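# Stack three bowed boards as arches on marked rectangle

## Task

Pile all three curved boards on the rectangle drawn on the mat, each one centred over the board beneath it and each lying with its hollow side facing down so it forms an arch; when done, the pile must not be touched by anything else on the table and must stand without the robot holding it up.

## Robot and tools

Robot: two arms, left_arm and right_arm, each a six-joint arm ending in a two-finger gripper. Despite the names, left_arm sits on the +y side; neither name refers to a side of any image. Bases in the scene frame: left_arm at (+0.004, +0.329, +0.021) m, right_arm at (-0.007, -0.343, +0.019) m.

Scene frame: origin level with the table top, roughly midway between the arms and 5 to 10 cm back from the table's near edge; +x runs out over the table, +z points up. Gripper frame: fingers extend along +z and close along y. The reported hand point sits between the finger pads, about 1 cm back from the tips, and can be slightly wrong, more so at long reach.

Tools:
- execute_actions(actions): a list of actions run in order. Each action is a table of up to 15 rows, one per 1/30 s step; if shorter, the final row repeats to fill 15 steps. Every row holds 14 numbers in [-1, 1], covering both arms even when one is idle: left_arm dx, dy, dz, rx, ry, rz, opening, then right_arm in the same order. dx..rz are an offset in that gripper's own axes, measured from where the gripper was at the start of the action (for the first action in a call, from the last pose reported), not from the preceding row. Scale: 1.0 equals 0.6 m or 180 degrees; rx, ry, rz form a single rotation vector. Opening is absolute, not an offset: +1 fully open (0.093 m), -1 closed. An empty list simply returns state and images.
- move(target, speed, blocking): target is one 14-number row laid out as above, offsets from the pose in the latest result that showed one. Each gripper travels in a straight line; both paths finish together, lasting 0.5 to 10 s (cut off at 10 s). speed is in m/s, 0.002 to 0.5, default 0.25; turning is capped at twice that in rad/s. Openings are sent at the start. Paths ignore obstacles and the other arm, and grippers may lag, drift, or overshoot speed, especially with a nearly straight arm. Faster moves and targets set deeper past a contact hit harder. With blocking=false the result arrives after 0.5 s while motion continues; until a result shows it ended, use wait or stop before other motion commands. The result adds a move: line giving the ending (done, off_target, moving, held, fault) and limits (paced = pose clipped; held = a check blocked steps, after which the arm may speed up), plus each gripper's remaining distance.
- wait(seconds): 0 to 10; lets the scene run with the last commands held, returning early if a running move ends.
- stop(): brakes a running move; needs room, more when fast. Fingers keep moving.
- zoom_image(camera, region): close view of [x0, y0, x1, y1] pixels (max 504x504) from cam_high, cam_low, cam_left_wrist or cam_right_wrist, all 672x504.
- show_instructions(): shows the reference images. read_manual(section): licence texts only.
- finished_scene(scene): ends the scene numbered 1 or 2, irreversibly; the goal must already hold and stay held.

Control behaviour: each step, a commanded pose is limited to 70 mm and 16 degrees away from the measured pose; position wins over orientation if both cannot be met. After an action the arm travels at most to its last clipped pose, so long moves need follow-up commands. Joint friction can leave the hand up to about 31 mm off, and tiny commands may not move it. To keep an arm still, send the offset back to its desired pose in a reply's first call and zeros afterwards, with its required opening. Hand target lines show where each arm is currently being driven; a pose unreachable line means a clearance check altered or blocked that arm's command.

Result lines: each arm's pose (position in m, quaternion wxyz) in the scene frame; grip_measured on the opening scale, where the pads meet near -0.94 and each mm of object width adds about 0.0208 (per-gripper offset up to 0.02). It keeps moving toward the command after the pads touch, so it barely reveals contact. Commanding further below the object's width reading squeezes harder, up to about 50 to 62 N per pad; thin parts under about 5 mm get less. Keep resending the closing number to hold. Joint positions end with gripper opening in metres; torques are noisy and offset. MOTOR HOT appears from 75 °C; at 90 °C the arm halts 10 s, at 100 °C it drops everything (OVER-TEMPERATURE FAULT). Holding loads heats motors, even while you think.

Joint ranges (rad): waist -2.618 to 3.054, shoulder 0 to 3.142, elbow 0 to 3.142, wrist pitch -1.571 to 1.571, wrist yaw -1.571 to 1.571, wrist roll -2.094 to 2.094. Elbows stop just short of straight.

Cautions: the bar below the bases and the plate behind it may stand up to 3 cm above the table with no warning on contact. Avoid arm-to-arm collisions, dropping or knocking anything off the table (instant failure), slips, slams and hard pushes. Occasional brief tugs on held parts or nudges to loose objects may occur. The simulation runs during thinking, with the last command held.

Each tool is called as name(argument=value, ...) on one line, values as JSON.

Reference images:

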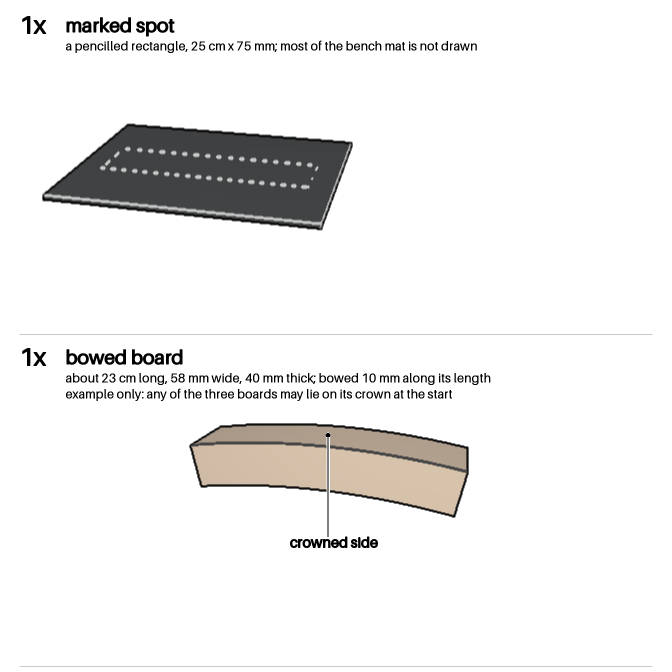

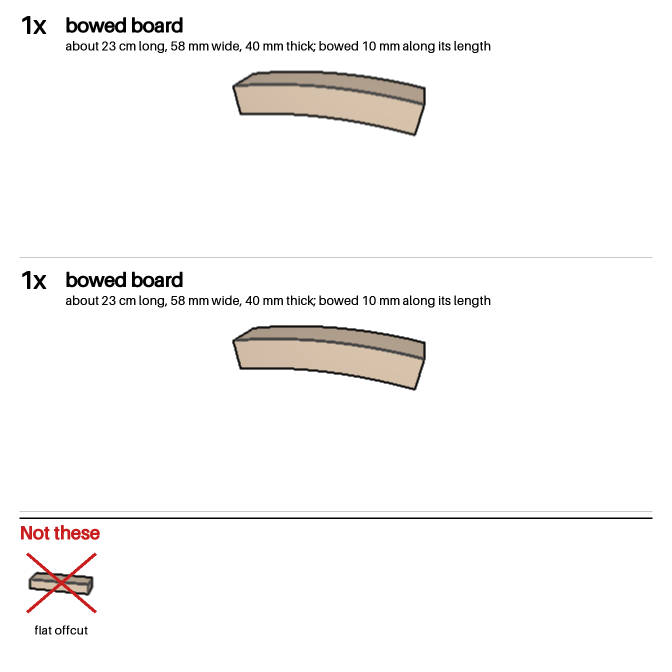

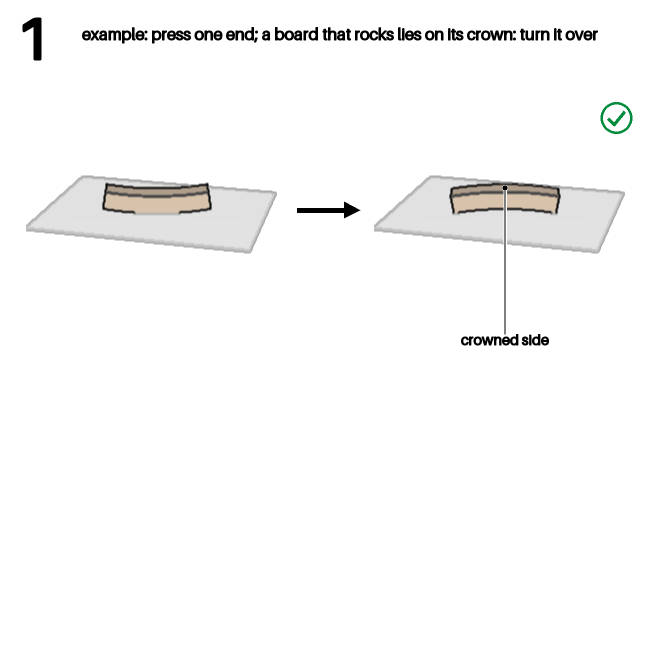

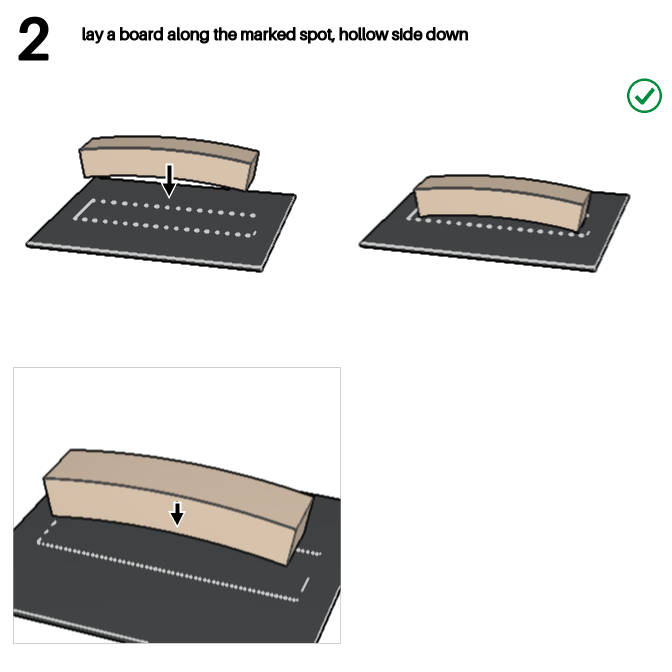

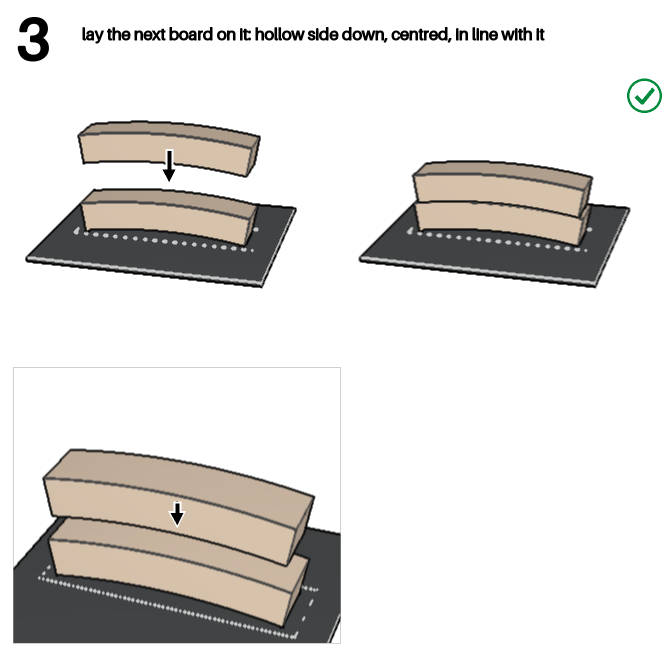

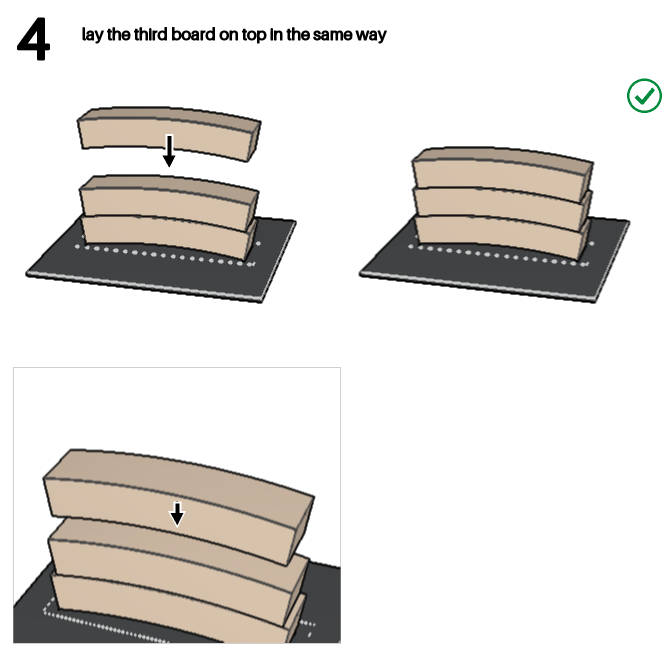

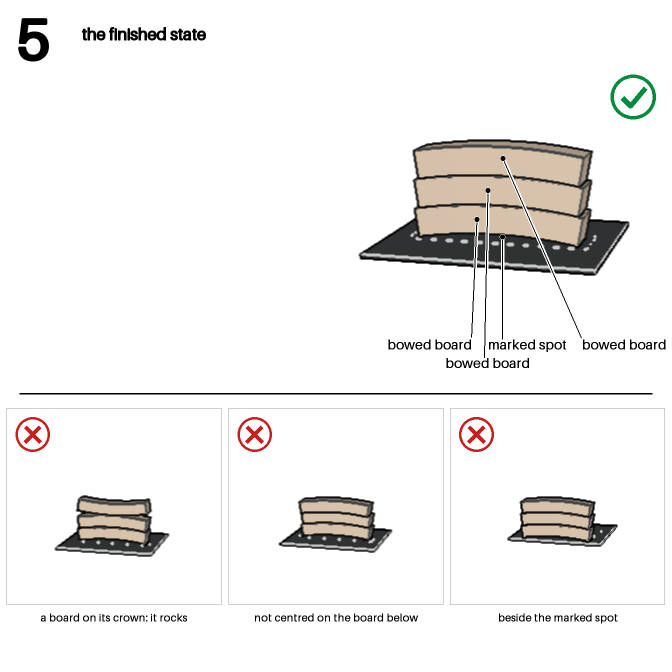

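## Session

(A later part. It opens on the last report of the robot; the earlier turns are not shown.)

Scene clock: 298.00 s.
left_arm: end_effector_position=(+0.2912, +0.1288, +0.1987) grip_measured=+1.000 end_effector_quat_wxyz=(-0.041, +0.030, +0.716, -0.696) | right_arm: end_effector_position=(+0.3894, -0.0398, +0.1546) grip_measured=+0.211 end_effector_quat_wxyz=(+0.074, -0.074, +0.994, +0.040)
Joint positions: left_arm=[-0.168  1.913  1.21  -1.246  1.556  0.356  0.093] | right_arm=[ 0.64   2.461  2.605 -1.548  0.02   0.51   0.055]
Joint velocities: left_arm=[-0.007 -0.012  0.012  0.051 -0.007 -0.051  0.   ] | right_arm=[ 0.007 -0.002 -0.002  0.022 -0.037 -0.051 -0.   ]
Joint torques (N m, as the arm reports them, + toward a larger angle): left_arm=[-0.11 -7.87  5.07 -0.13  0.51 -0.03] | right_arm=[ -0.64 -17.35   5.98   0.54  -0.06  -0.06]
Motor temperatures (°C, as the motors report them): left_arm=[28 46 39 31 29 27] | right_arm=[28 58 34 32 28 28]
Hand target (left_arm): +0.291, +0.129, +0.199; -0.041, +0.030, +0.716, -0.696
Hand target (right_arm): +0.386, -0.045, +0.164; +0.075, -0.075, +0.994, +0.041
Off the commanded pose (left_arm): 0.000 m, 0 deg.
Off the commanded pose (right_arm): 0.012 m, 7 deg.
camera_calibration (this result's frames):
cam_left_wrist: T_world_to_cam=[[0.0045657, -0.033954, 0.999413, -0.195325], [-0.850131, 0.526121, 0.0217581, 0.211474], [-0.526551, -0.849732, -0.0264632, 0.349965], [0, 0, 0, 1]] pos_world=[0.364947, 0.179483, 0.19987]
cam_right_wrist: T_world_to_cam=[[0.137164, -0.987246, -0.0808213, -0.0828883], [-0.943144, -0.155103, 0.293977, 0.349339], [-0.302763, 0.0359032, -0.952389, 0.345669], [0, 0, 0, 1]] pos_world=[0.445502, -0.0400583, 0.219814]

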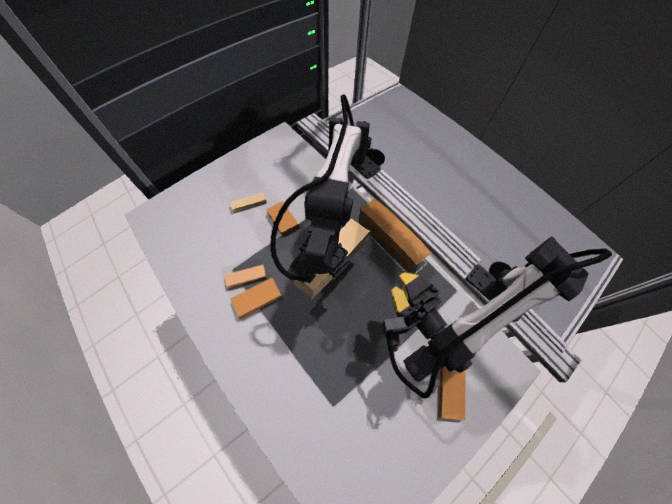

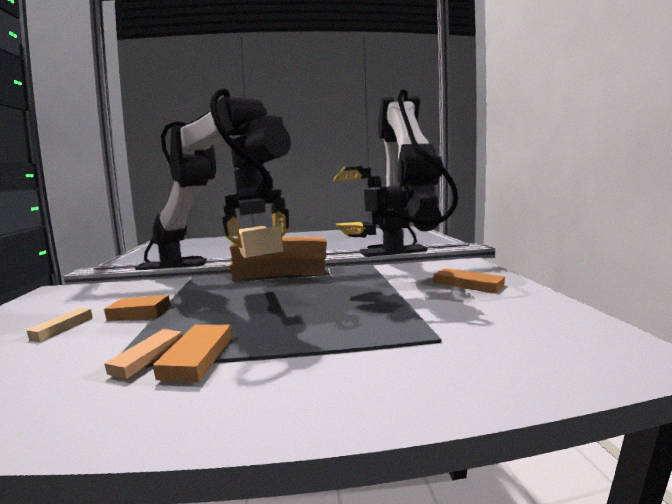

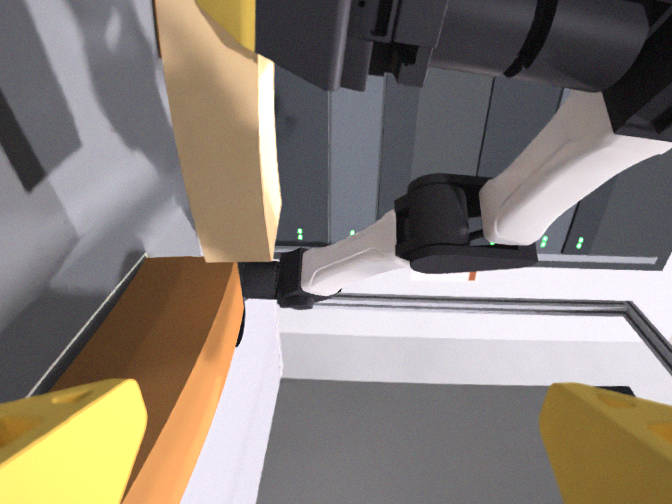

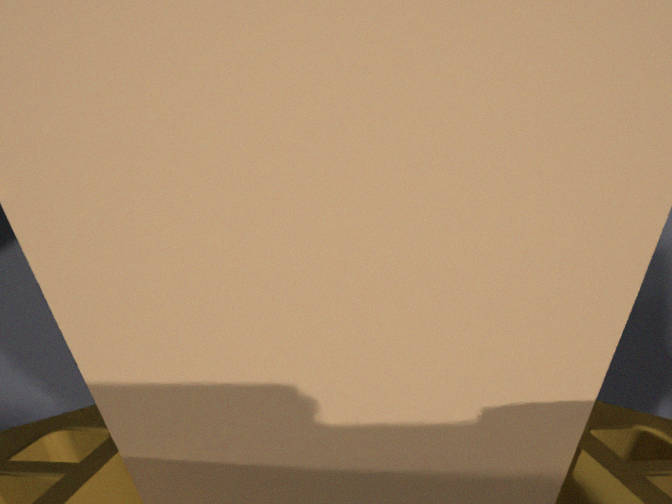

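move(target=[0,0,0,0,0,0,1,-0.017,0,-0.095,-0.472,0,0.073,-0.1], speed=0.2)

Scene clock: 307.10 s.
left_arm: end_effector_position=(+0.2912, +0.1288, +0.1987) grip_measured=+1.000 end_effector_quat_wxyz=(-0.041, +0.030, +0.716, -0.696) | right_arm: end_effector_position=(+0.3934, -0.0435, +0.2098) grip_measured=+0.211 end_effector_quat_wxyz=(-0.006, +0.007, +0.718, +0.696)
Joint positions: left_arm=[-0.168  1.913  1.21  -1.246  1.556  0.356  0.093] | right_arm=[ 0.297  2.044  1.198  0.73  -1.25   1.477  0.055]
Joint velocities: left_arm=[-0.007  0.007 -0.002 -0.066 -0.022  0.037  0.   ] | right_arm=[-0.007 -0.007 -0.002  0.066  0.051 -0.066 -0.   ]
Joint torques (N m, as the arm reports them, + toward a larger angle): left_arm=[-0.02 -7.75  4.84 -0.16  0.52 -0.01] | right_arm=[ -0.37 -12.32   6.76   2.11  -0.39   0.17]
Motor temperatures (°C, as the motors report them): left_arm=[28 46 38 31 29 27] | right_arm=[28 60 34 33 28 28]
Hand target (left_arm): +0.291, +0.129, +0.199; -0.041, +0.030, +0.716, -0.696
Hand target (right_arm): +0.390, -0.045, +0.213; -0.008, -0.004, +0.713, +0.701
Off the commanded pose (left_arm): 0.000 m, 0 deg.
Off the commanded pose (right_arm): 0.003 m, 2 deg.
move: done
camera_calibration (this result's frames):
cam_left_wrist: T_world_to_cam=[[0.0045657, -0.033954, 0.999413, -0.195325], [-0.850131, 0.526121, 0.0217581, 0.211474], [-0.526551, -0.849732, -0.0264632, 0.349965], [0, 0, 0, 1]] pos_world=[0.364947, 0.179483, 0.19987]
cam_right_wrist: T_world_to_cam=[[-0.0346038, -0.0216124, -0.999167, 0.219552], [-0.899487, -0.435062, 0.0405622, 0.360168], [-0.435576, 0.900141, -0.00438527, 0.290538], [0, 0, 0, 1]] pos_world=[0.458115, -0.100085, 0.206034]

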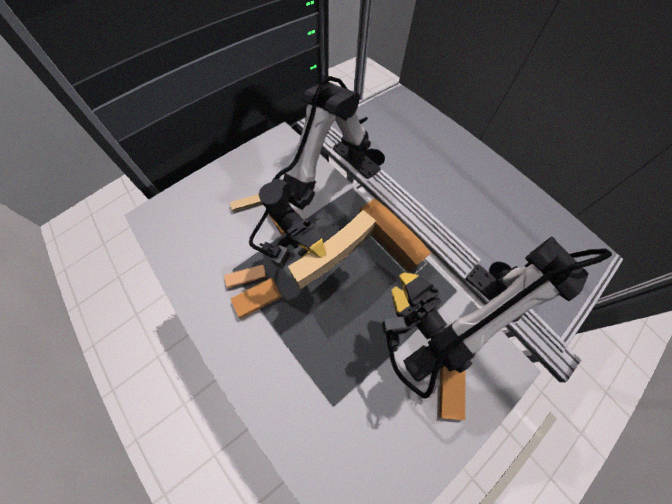

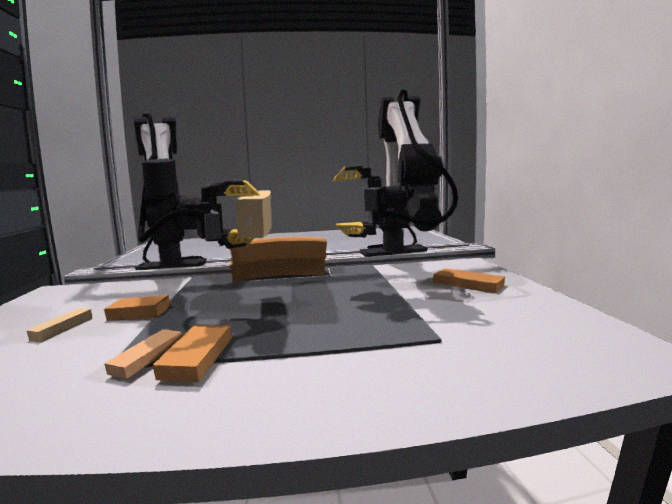

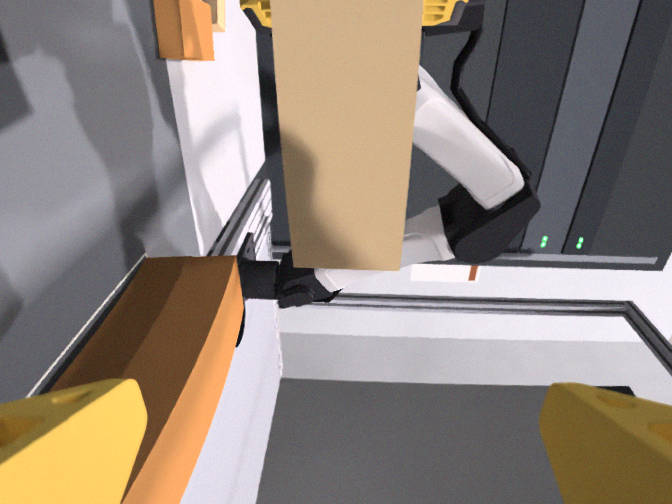

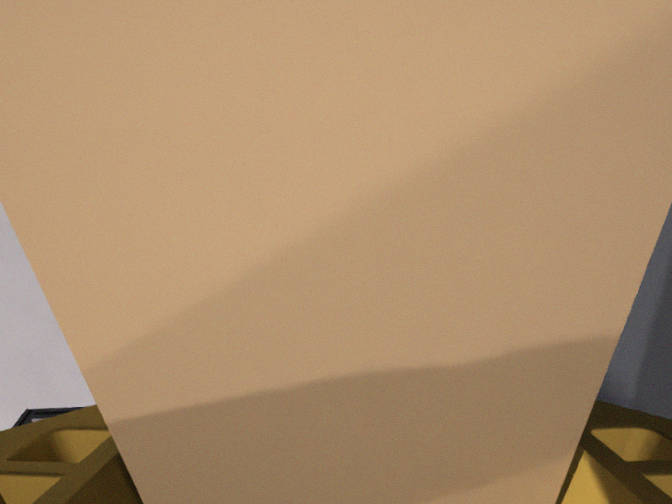

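move(target=[-0.057,-0.005,0.165,0.009,-0.032,0.005,1,0,0.008,0,0,0,0,-0.1], speed=0.2)

Scene clock: 312.57 s.
left_arm: end_effector_position=(+0.3110, +0.0302, +0.1943) grip_measured=+1.000 end_effector_quat_wxyz=(-0.139, +0.116, +0.707, -0.684) | right_arm: end_effector_position=(+0.3932, -0.0437, +0.2049) grip_measured=+0.211 end_effector_quat_wxyz=(-0.013, +0.016, +0.722, +0.692)
Joint positions: left_arm=[-0.431  2.176  1.61  -1.225  1.56   0.182  0.093] | right_arm=[ 0.297  2.044  1.198  0.694 -1.247  1.465  0.055]
Joint velocities: left_arm=[-0.012 -0.017  0.002  0.007  0.037  0.007  0.   ] | right_arm=[-0.002 -0.002  0.007 -0.022 -0.007  0.037  0.   ]
Joint torques (N m, as the arm reports them, + toward a larger angle): left_arm=[-0.14 -9.72  7.05  0.2   0.63 -0.07] | right_arm=[ -0.21 -13.03   7.53   1.78  -0.22   0.06]
Motor temperatures (°C, as the motors report them): left_arm=[28 46 38 31 29 27] | right_arm=[28 59 34 35 28 28]
Hand target (left_arm): +0.316, +0.028, +0.198; -0.129, +0.124, +0.703, -0.688
Hand target (right_arm): +0.393, -0.043, +0.215; -0.006, +0.007, +0.718, +0.696
Off the commanded pose (left_arm): 0.007 m, 21 deg; orientation clipped at the last step of the last action.
Off the commanded pose (right_arm): 0.010 m, 2 deg.
joint sent to its limit (left arm) — the command would take joint 5 (wrist yaw) past its upper limit, so that joint was sent only as far as its limit.
move: off_target (left_arm); limits=paced
camera_calibration (this result's frames):
cam_left_wrist: T_world_to_cam=[[0.0158454, -0.0395213, 0.999093, -0.197668], [-0.685801, 0.72671, 0.0396233, 0.219682], [-0.727617, -0.685807, -0.0155887, 0.331882], [0, 0, 0, 1]] pos_world=[0.395274, 0.0601501, 0.193958]
cam_right_wrist: T_world_to_cam=[[-0.0582325, -0.0334697, -0.997742, 0.223212], [-0.899255, -0.432265, 0.066985, 0.35476], [-0.433531, 0.901125, -0.00492591, 0.289975], [0, 0, 0, 1]] pos_world=[0.457731, -0.100482, 0.200373]

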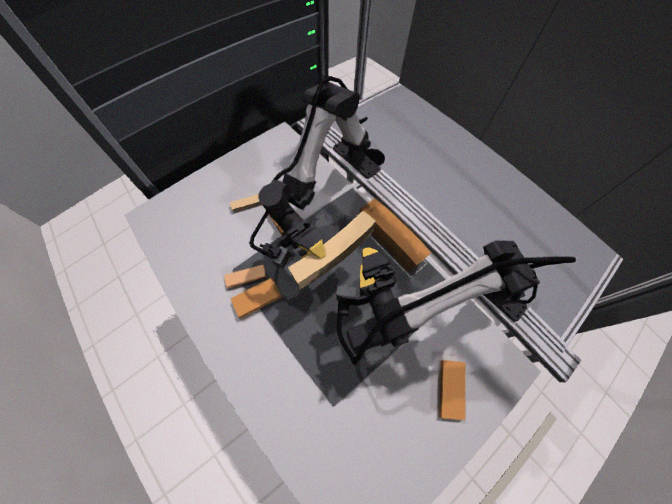

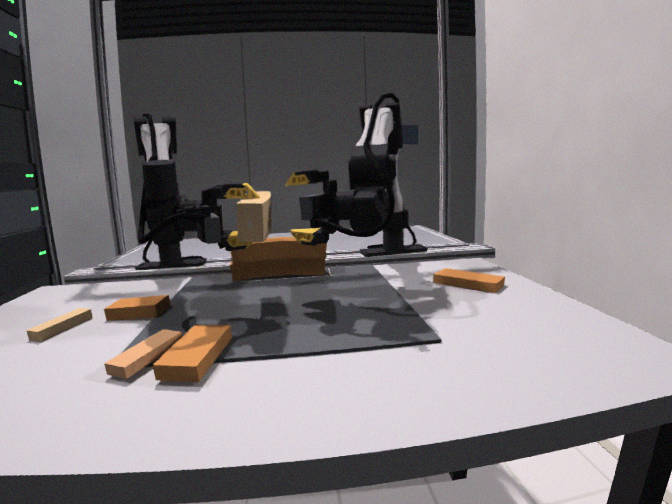

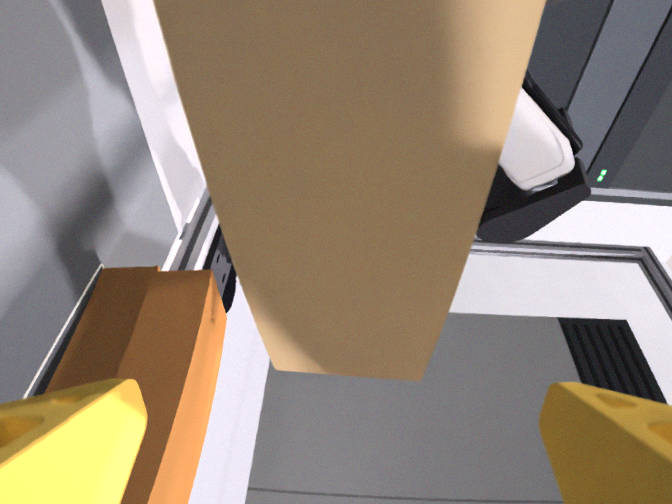

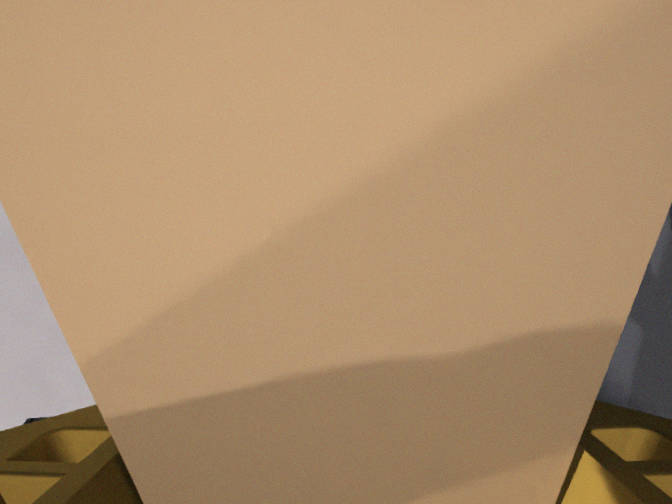

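move(target=[0,0,-0.06,-0.2,-0.06,0,1,0,0.016,0,0,0,0,-0.1], speed=0.2)

Scene clock: 318.87 s.
left_arm: end_effector_position=(+0.3258, +0.0670, +0.1874) grip_measured=+1.000 end_effector_quat_wxyz=(-0.040, +0.082, +0.893, -0.440) | right_arm: end_effector_position=(+0.3933, -0.0441, +0.1979) grip_measured=+0.211 end_effector_quat_wxyz=(-0.025, +0.032, +0.728, +0.685)
Joint positions: left_arm=[-0.42   1.89   1.558 -1.022  0.914 -0.274  0.093] | right_arm=[ 0.297  2.044  1.198  0.639 -1.239  1.454  0.055]
Joint velocities: left_arm=[ 0.002 -0.027  0.022 -0.051  0.007 -0.022  0.   ] | right_arm=[-0.022  0.002 -0.002 -0.007  0.007 -0.051  0.001]
Joint torques (N m, as the arm reports them, + toward a larger angle): left_arm=[ -0.85 -10.22   6.52   0.7    0.33  -0.12] | right_arm=[  0.1  -13.89   7.93   1.79  -0.31   0.02]
Motor temperatures (°C, as the motors report them): left_arm=[28 47 39 31 29 27] | right_arm=[28 59 35 36 28 28]
Hand target (left_arm): +0.324, +0.064, +0.194; -0.031, +0.089, +0.893, -0.439
Hand target (right_arm): +0.393, -0.043, +0.214; -0.014, +0.016, +0.722, +0.691
Off the commanded pose (left_arm): 0.009 m, 1 deg.
Off the commanded pose (right_arm): 0.017 m, 3 deg.
move: off_target (right_arm)
camera_calibration (this result's frames):
cam_left_wrist: T_world_to_cam=[[-0.120553, -0.600898, 0.790183, -0.0683894], [-0.820954, 0.50787, 0.260964, 0.22059], [-0.558123, -0.617244, -0.554535, 0.409016], [0, 0, 0, 1]] pos_world=[0.401131, 0.0993365, 0.223288]
cam_right_wrist: T_world_to_cam=[[-0.0979906, -0.0511489, -0.993872, 0.230265], [-0.898408, -0.425046, 0.110453, 0.346464], [-0.428091, 0.903726, -0.00430206, 0.288129], [0, 0, 0, 1]] pos_world=[0.457175, -0.101348, 0.191826]

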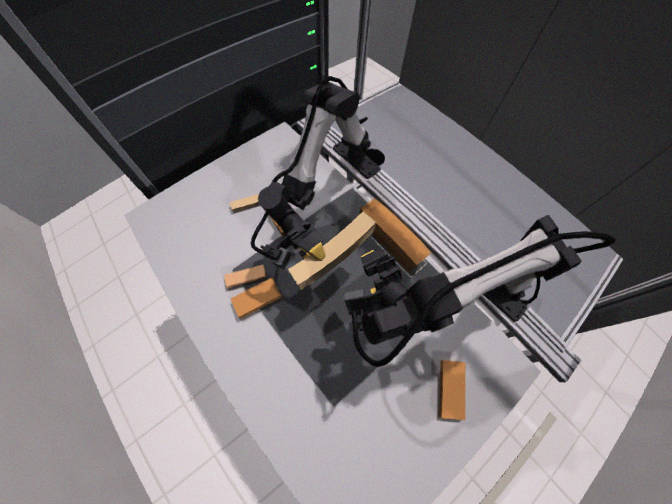

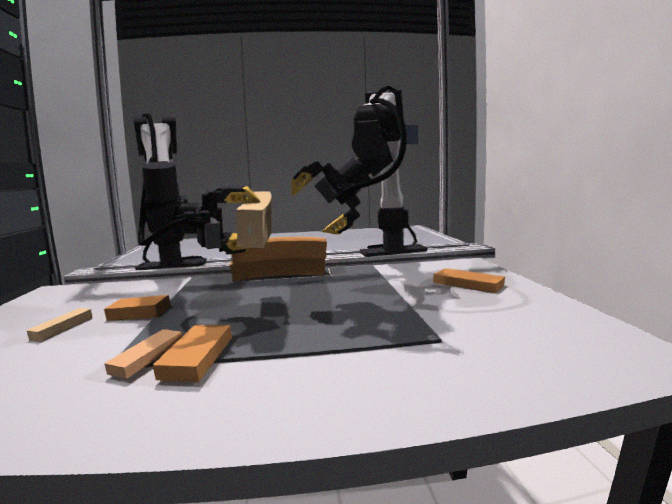

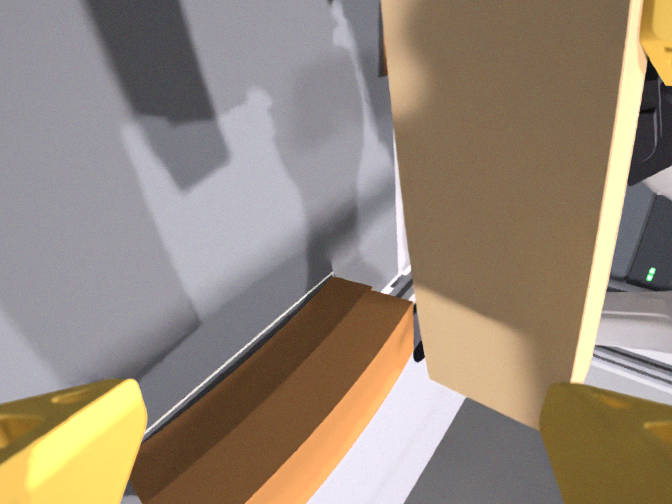

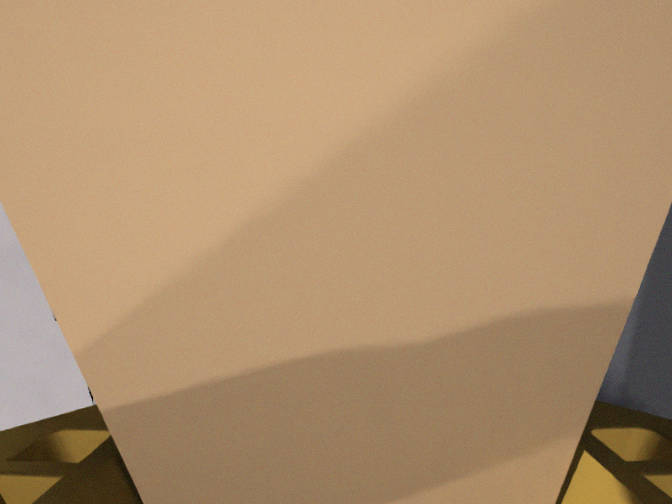

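move(target=[0,0,0,0,-0.15,0,1,0,0.03,0,-0.025,0,-0.04,-0.1], speed=0.2)

Scene clock: 324.70 s.
left_arm: end_effector_position=(+0.3279, +0.0700, +0.1825) grip_measured=+1.000 end_effector_quat_wxyz=(+0.159, -0.029, +0.883, -0.442) | right_arm: end_effector_position=(+0.3971, -0.0432, +0.2127) grip_measured=+0.211 end_effector_quat_wxyz=(+0.018, -0.005, +0.707, +0.707)
Joint positions: left_arm=[-0.5    1.513  0.986 -0.216  0.621 -0.781  0.093] | right_arm=[ 0.297  2.067  1.187  0.865 -1.234  1.522  0.055]
Joint velocities: left_arm=[ 0.002 -0.007 -0.017  0.007 -0.051  0.022  0.   ] | right_arm=[-0.017 -0.007 -0.007 -0.051 -0.007 -0.022 -0.001]
Joint torques (N m, as the arm reports them, + toward a larger angle): left_arm=[-1.12 -7.62  5.76  1.72  0.08 -0.06] | right_arm=[ -0.11 -11.98   6.35   2.04  -0.18   0.14]
Motor temperatures (°C, as the motors report them): left_arm=[28 48 39 32 29 27] | right_arm=[28 58 35 37 28 28]
Hand target (left_arm): +0.326, +0.067, +0.186; +0.170, -0.024, +0.878, -0.446
Hand target (right_arm): +0.394, -0.043, +0.216; +0.019, -0.014, +0.702, +0.712
Off the commanded pose (left_arm): 0.006 m, 2 deg.
Off the commanded pose (right_arm): 0.004 m, 1 deg.
move: done
camera_calibration (this result's frames):
cam_left_wrist: T_world_to_cam=[[-0.0960701, -0.613757, 0.783628, -0.0683234], [-0.98582, 0.167487, 0.0103222, 0.345709], [-0.137583, -0.771524, -0.621145, 0.294404], [0, 0, 0, 1]] pos_world=[0.374748, 0.127304, 0.232839]
cam_right_wrist: T_world_to_cam=[[0.0157821, 0.00950952, -0.99983, 0.204119], [-0.907111, -0.420493, -0.0183179, 0.379703], [-0.420595, 0.907246, 0.00198994, 0.28487], [0, 0, 0, 1]] pos_world=[0.461026, -0.100726, 0.210473]

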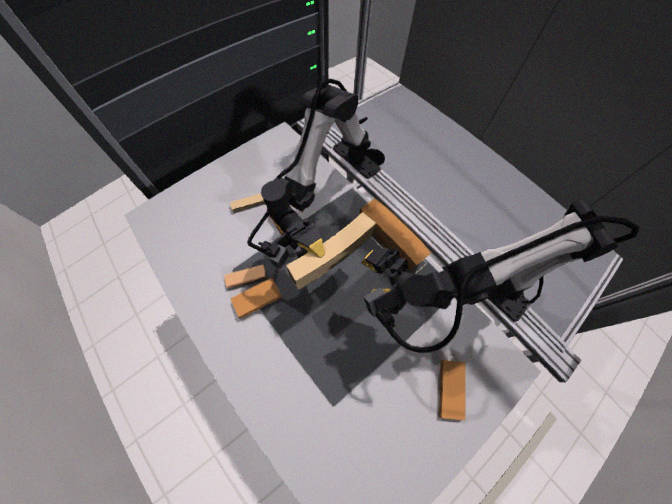

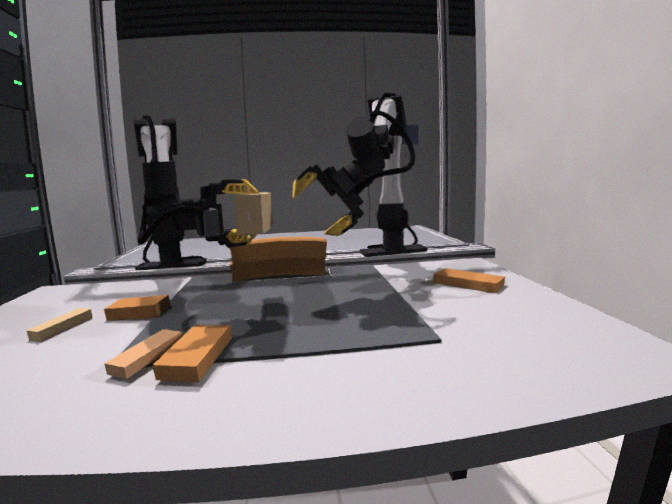

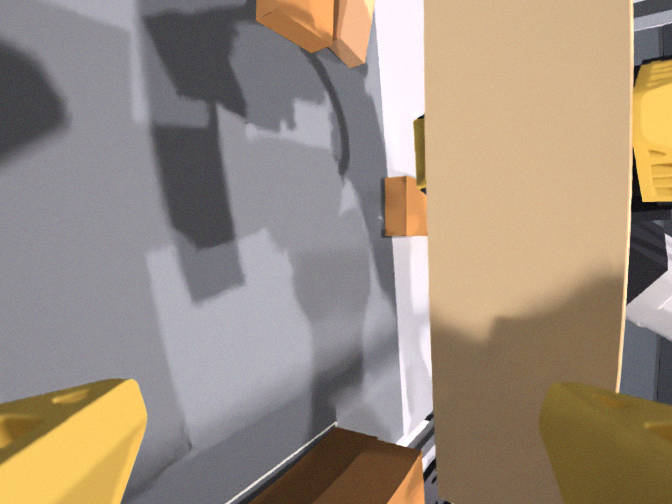

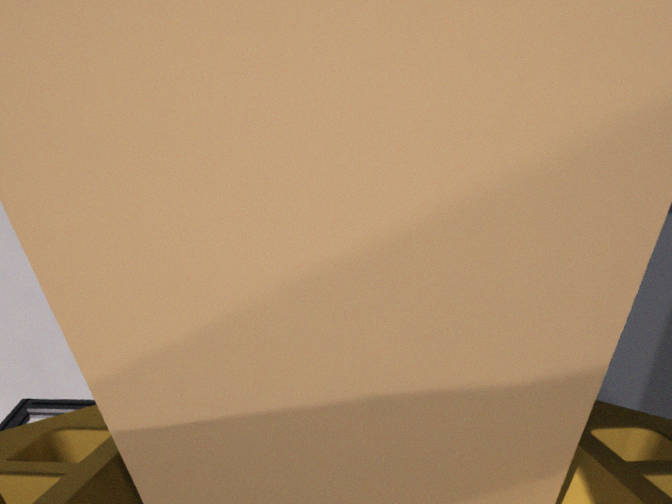

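move(target=[0,-0.055,0.005,0.202,0.086,-0.06,1,0,0.015,0,0,0,-0.012,-0.1], speed=0.2)

Scene clock: 331.43 s.
left_arm: end_effector_position=(+0.3256, +0.0431, +0.2140) grip_measured=+1.000 end_effector_quat_wxyz=(+0.001, +0.002, +0.708, -0.707) | right_arm: end_effector_position=(+0.3968, -0.0432, +0.2060) grip_measured=+0.211 end_effector_quat_wxyz=(+0.017, -0.005, +0.713, +0.701)
Joint positions: left_arm=[-0.411  1.84   0.816  1.064  1.232 -1.612  0.093] | right_arm=[ 0.297  2.067  1.187  0.813 -1.234  1.473  0.055]
Joint velocities: left_arm=[-0.002 -0.012 -0.002  0.066  0.007 -0.022  0.   ] | right_arm=[ 0.002 -0.007  0.002  0.007 -0.022 -0.007 -0.   ]
Joint torques (N m, as the arm reports them, + toward a larger angle): left_arm=[ 0.73 -6.87  4.31  1.65 -0.06 -0.08] | right_arm=[ -0.19 -14.05   7.75   1.82  -0.16   0.02]
Motor temperatures (°C, as the motors report them): left_arm=[28 47 39 34 29 27] | right_arm=[28 58 35 38 28 28]
Hand target (left_arm): +0.326, +0.047, +0.209; +0.002, -0.002, +0.707, -0.707
Hand target (right_arm): +0.397, -0.043, +0.222; +0.031, -0.018, +0.707, +0.706
Off the commanded pose (left_arm): 0.008 m, 0 deg.
Off the commanded pose (right_arm): 0.016 m, 2 deg.
move: off_target (right_arm)
camera_calibration (this result's frames):
cam_left_wrist: T_world_to_cam=[[-0.0122502, -0.00614429, 0.999906, -0.209506], [-0.898609, 0.438672, -0.00831358, 0.311479], [-0.43858, -0.898626, -0.0108951, 0.265699], [0, 0, 0, 1]] pos_world=[0.393862, 0.100839, 0.214971]
cam_right_wrist: T_world_to_cam=[[0.0153244, -0.00757784, -0.999854, 0.196856], [-0.906826, -0.42137, -0.010705, 0.37759], [-0.421227, 0.906857, -0.013329, 0.288204], [0, 0, 0, 1]] pos_world=[0.460791, -0.100763, 0.204711]

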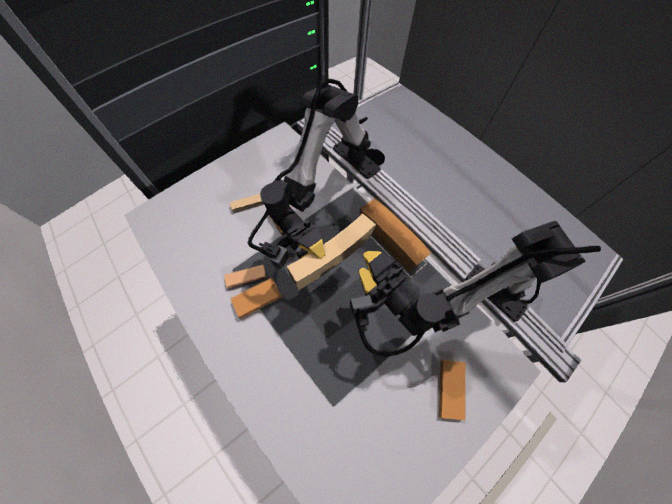

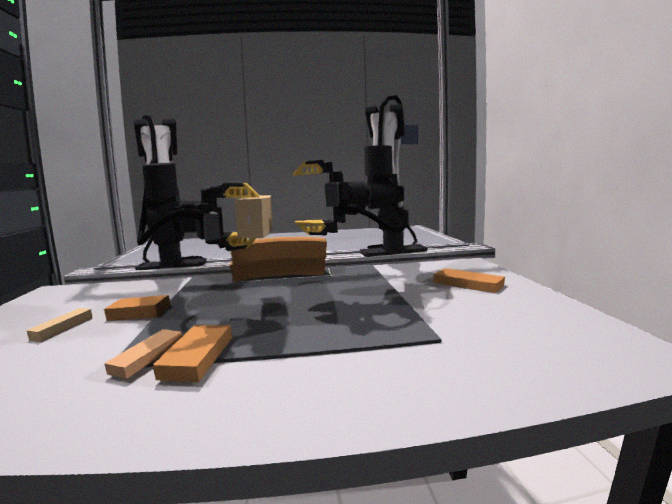

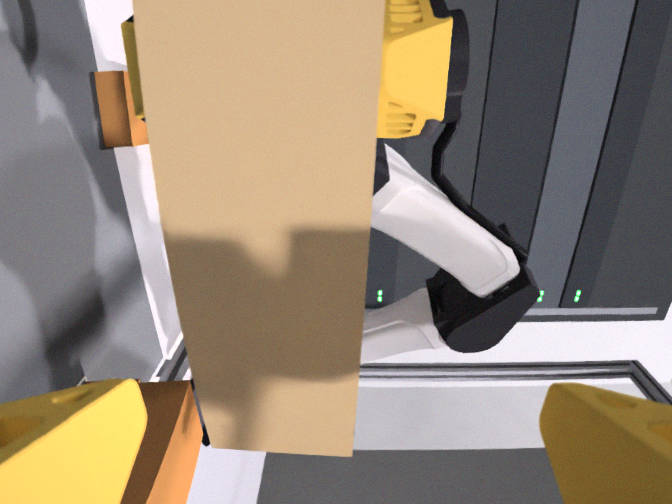

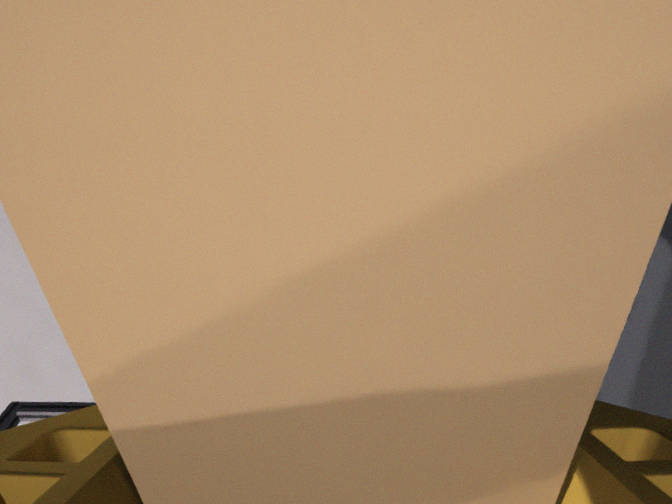

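move(target=[0,0.04,0.07,0,0,0,1,0,0.02,0,0,0,-0.015,-0.1], speed=0.1)

Scene clock: 334.40 s.
left_arm: end_effector_position=(+0.3212, +0.0063, +0.1815) grip_measured=+1.000 end_effector_quat_wxyz=(-0.017, -0.014, +0.715, -0.699) | right_arm: end_effector_position=(+0.3964, -0.0434, +0.1982) grip_measured=+0.211 end_effector_quat_wxyz=(+0.017, -0.005, +0.720, +0.694)
Joint positions: left_arm=[-0.515  1.946  0.834  1.091  1.131 -1.602  0.093] | right_arm=[ 0.297  2.067  1.187  0.753 -1.233  1.416  0.055]
Joint velocities: left_arm=[-0.007 -0.002 -0.002  0.007 -0.081 -0.051  0.   ] | right_arm=[-0.022 -0.002  0.012 -0.022  0.051 -0.037  0.   ]
Joint torques (N m, as the arm reports them, + toward a larger angle): left_arm=[-0.82 -7.65  7.14  1.73 -0.17 -0.01] | right_arm=[ -0.26 -14.71   7.83   1.84  -0.17   0.02]
Motor temperatures (°C, as the motors report them): left_arm=[28 47 39 34 29 27] | right_arm=[28 58 35 38 28 28]
Hand target (left_arm): +0.325, +0.002, +0.190; +0.001, +0.002, +0.708, -0.706
Hand target (right_arm): +0.396, -0.043, +0.218; +0.034, -0.022, +0.713, +0.700
Off the commanded pose (left_arm): 0.011 m, 3 deg.
Off the commanded pose (right_arm): 0.020 m, 3 deg.
move: off_target (left_arm, right_arm)
camera_calibration (this result's frames):
cam_left_wrist: T_world_to_cam=[[0.034556, -0.0283835, 0.999, -0.192076], [-0.897001, 0.439881, 0.0435256, 0.313419], [-0.440677, -0.897607, -0.0102594, 0.230981], [0, 0, 0, 1]] pos_world=[0.389562, 0.064011, 0.180612]
cam_right_wrist: T_world_to_cam=[[0.0153161, -0.0276092, -0.999501, 0.188115], [-0.906837, -0.421476, -0.00225374, 0.375371], [-0.421204, 0.906419, -0.0314925, 0.29168], [0, 0, 0, 1]] pos_world=[0.460376, -0.100981, 0.198053]

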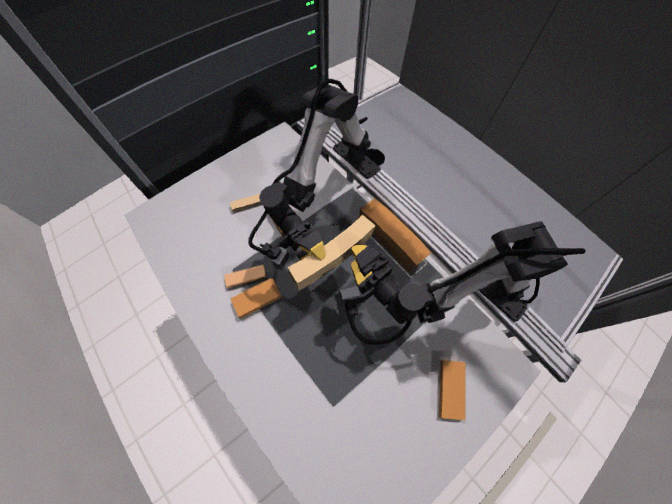

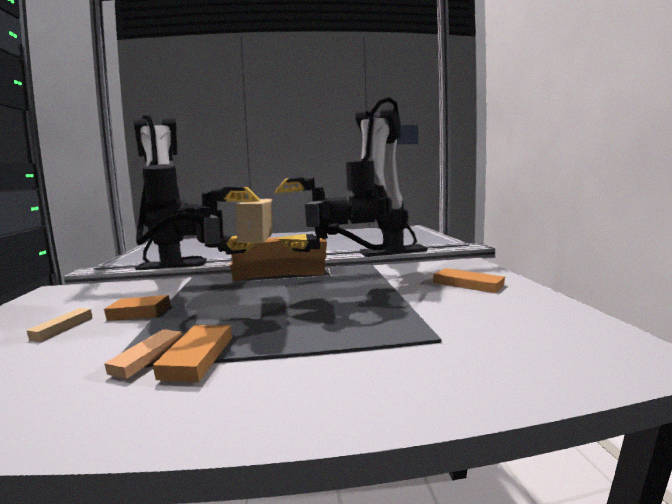

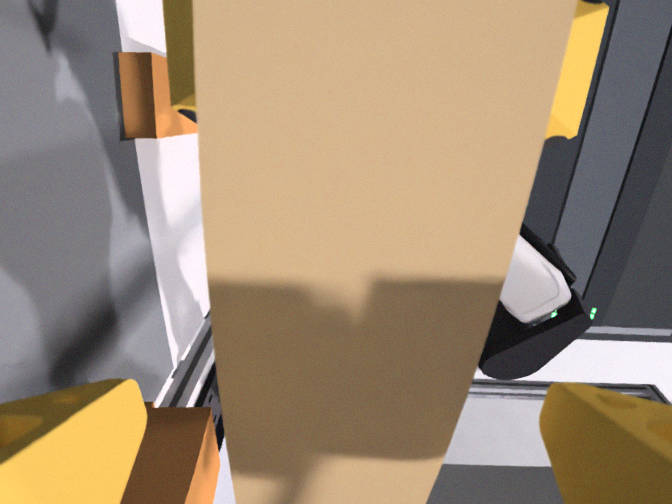

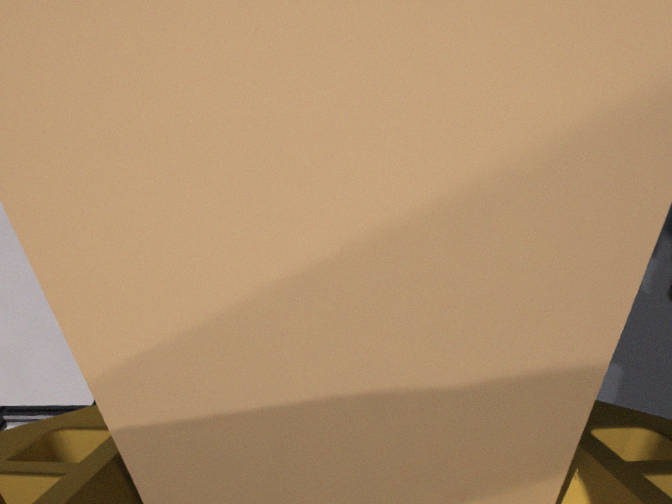

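move(target=[-0.008,-0.012,0.095,0,0,0,1,0,0.036,0,-0.015,0,-0.02,-0.1], speed=0.08)

Scene clock: 337.60 s.
left_arm: end_effector_position=(+0.3226, -0.0454, +0.1849) grip_measured=+1.000 end_effector_quat_wxyz=(-0.017, -0.013, +0.716, -0.698) | right_arm: end_effector_position=(+0.3973, -0.0432, +0.2073) grip_measured=+0.211 end_effector_quat_wxyz=(+0.029, -0.015, +0.712, +0.702)
Joint positions: left_arm=[-0.636  2.006  0.959  1.026  1.013 -1.602  0.093] | right_arm=[ 0.297  2.067  1.187  0.823 -1.232  1.454  0.055]
Joint velocities: left_arm=[-0.007  0.002  0.007  0.081 -0.037  0.037  0.   ] | right_arm=[-0.017  0.002  0.012  0.066 -0.007 -0.051  0.   ]
Joint torques (N m, as the arm reports them, + toward a larger angle): left_arm=[-0.52 -8.39  7.34  1.53 -0.15 -0.08] | right_arm=[ -0.04 -13.3    6.93   2.05  -0.17   0.13]
Motor temperatures (°C, as the motors report them): left_arm=[28 47 39 35 29 27] | right_arm=[28 58 35 38 28 28]
Hand target (left_arm): +0.326, -0.050, +0.187; -0.016, -0.014, +0.716, -0.698
Hand target (right_arm): +0.395, -0.043, +0.220; +0.039, -0.029, +0.704, +0.709
Off the commanded pose (left_arm): 0.007 m, 0 deg.
Off the commanded pose (right_arm): 0.013 m, 2 deg.
move: off_target (right_arm)
camera_calibration (this result's frames):
cam_left_wrist: T_world_to_cam=[[0.0339804, -0.0310429, 0.99894, -0.196878], [-0.895668, 0.44252, 0.0442191, 0.336854], [-0.443424, -0.896221, -0.0127671, 0.186645], [0, 0, 0, 1]] pos_world=[0.391162, 0.0120986, 0.184157]
cam_right_wrist: T_world_to_cam=[[0.0445616, -0.0049221, -0.998995, 0.186481], [-0.906967, -0.419448, -0.0383899, 0.38391], [-0.418837, 0.907766, -0.0231554, 0.289534], [0, 0, 0, 1]] pos_world=[0.461151, -0.100881, 0.207736]

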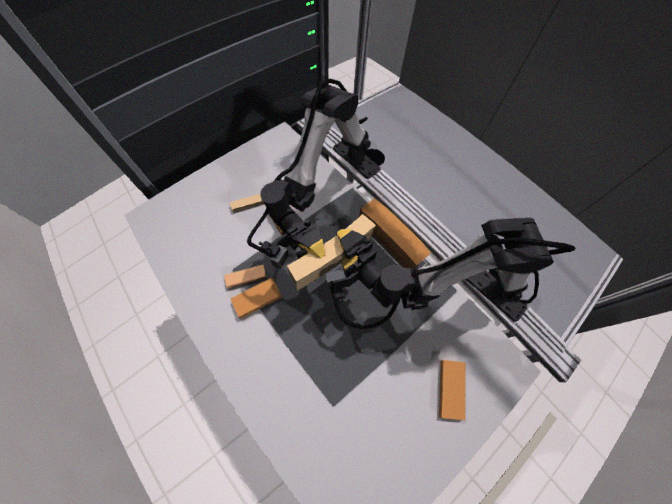

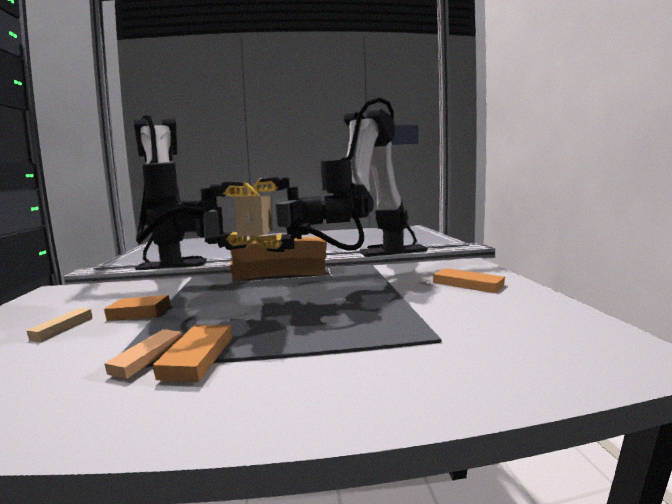

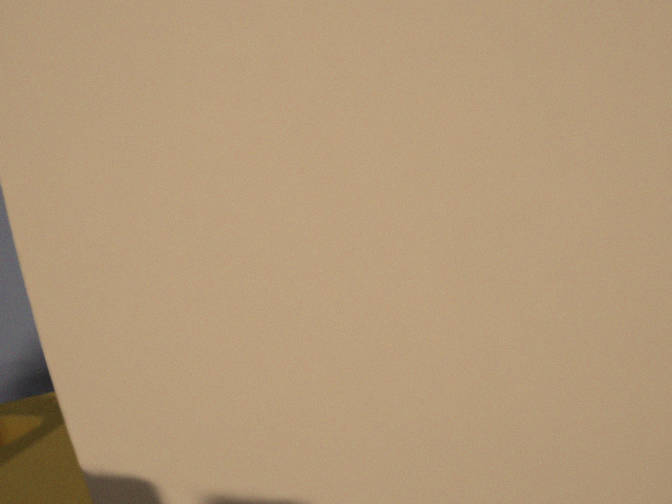

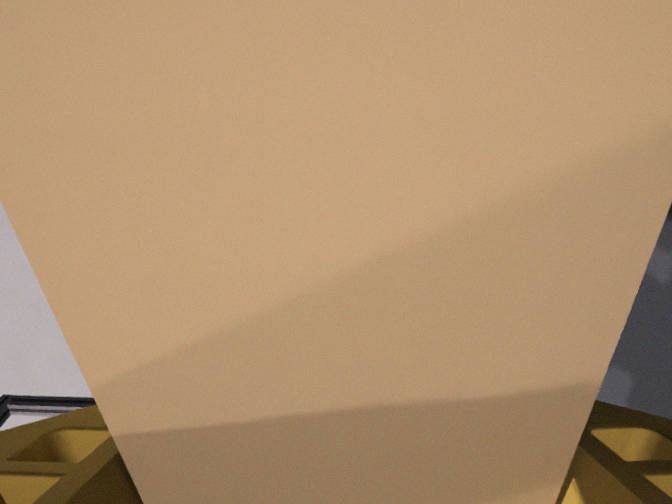

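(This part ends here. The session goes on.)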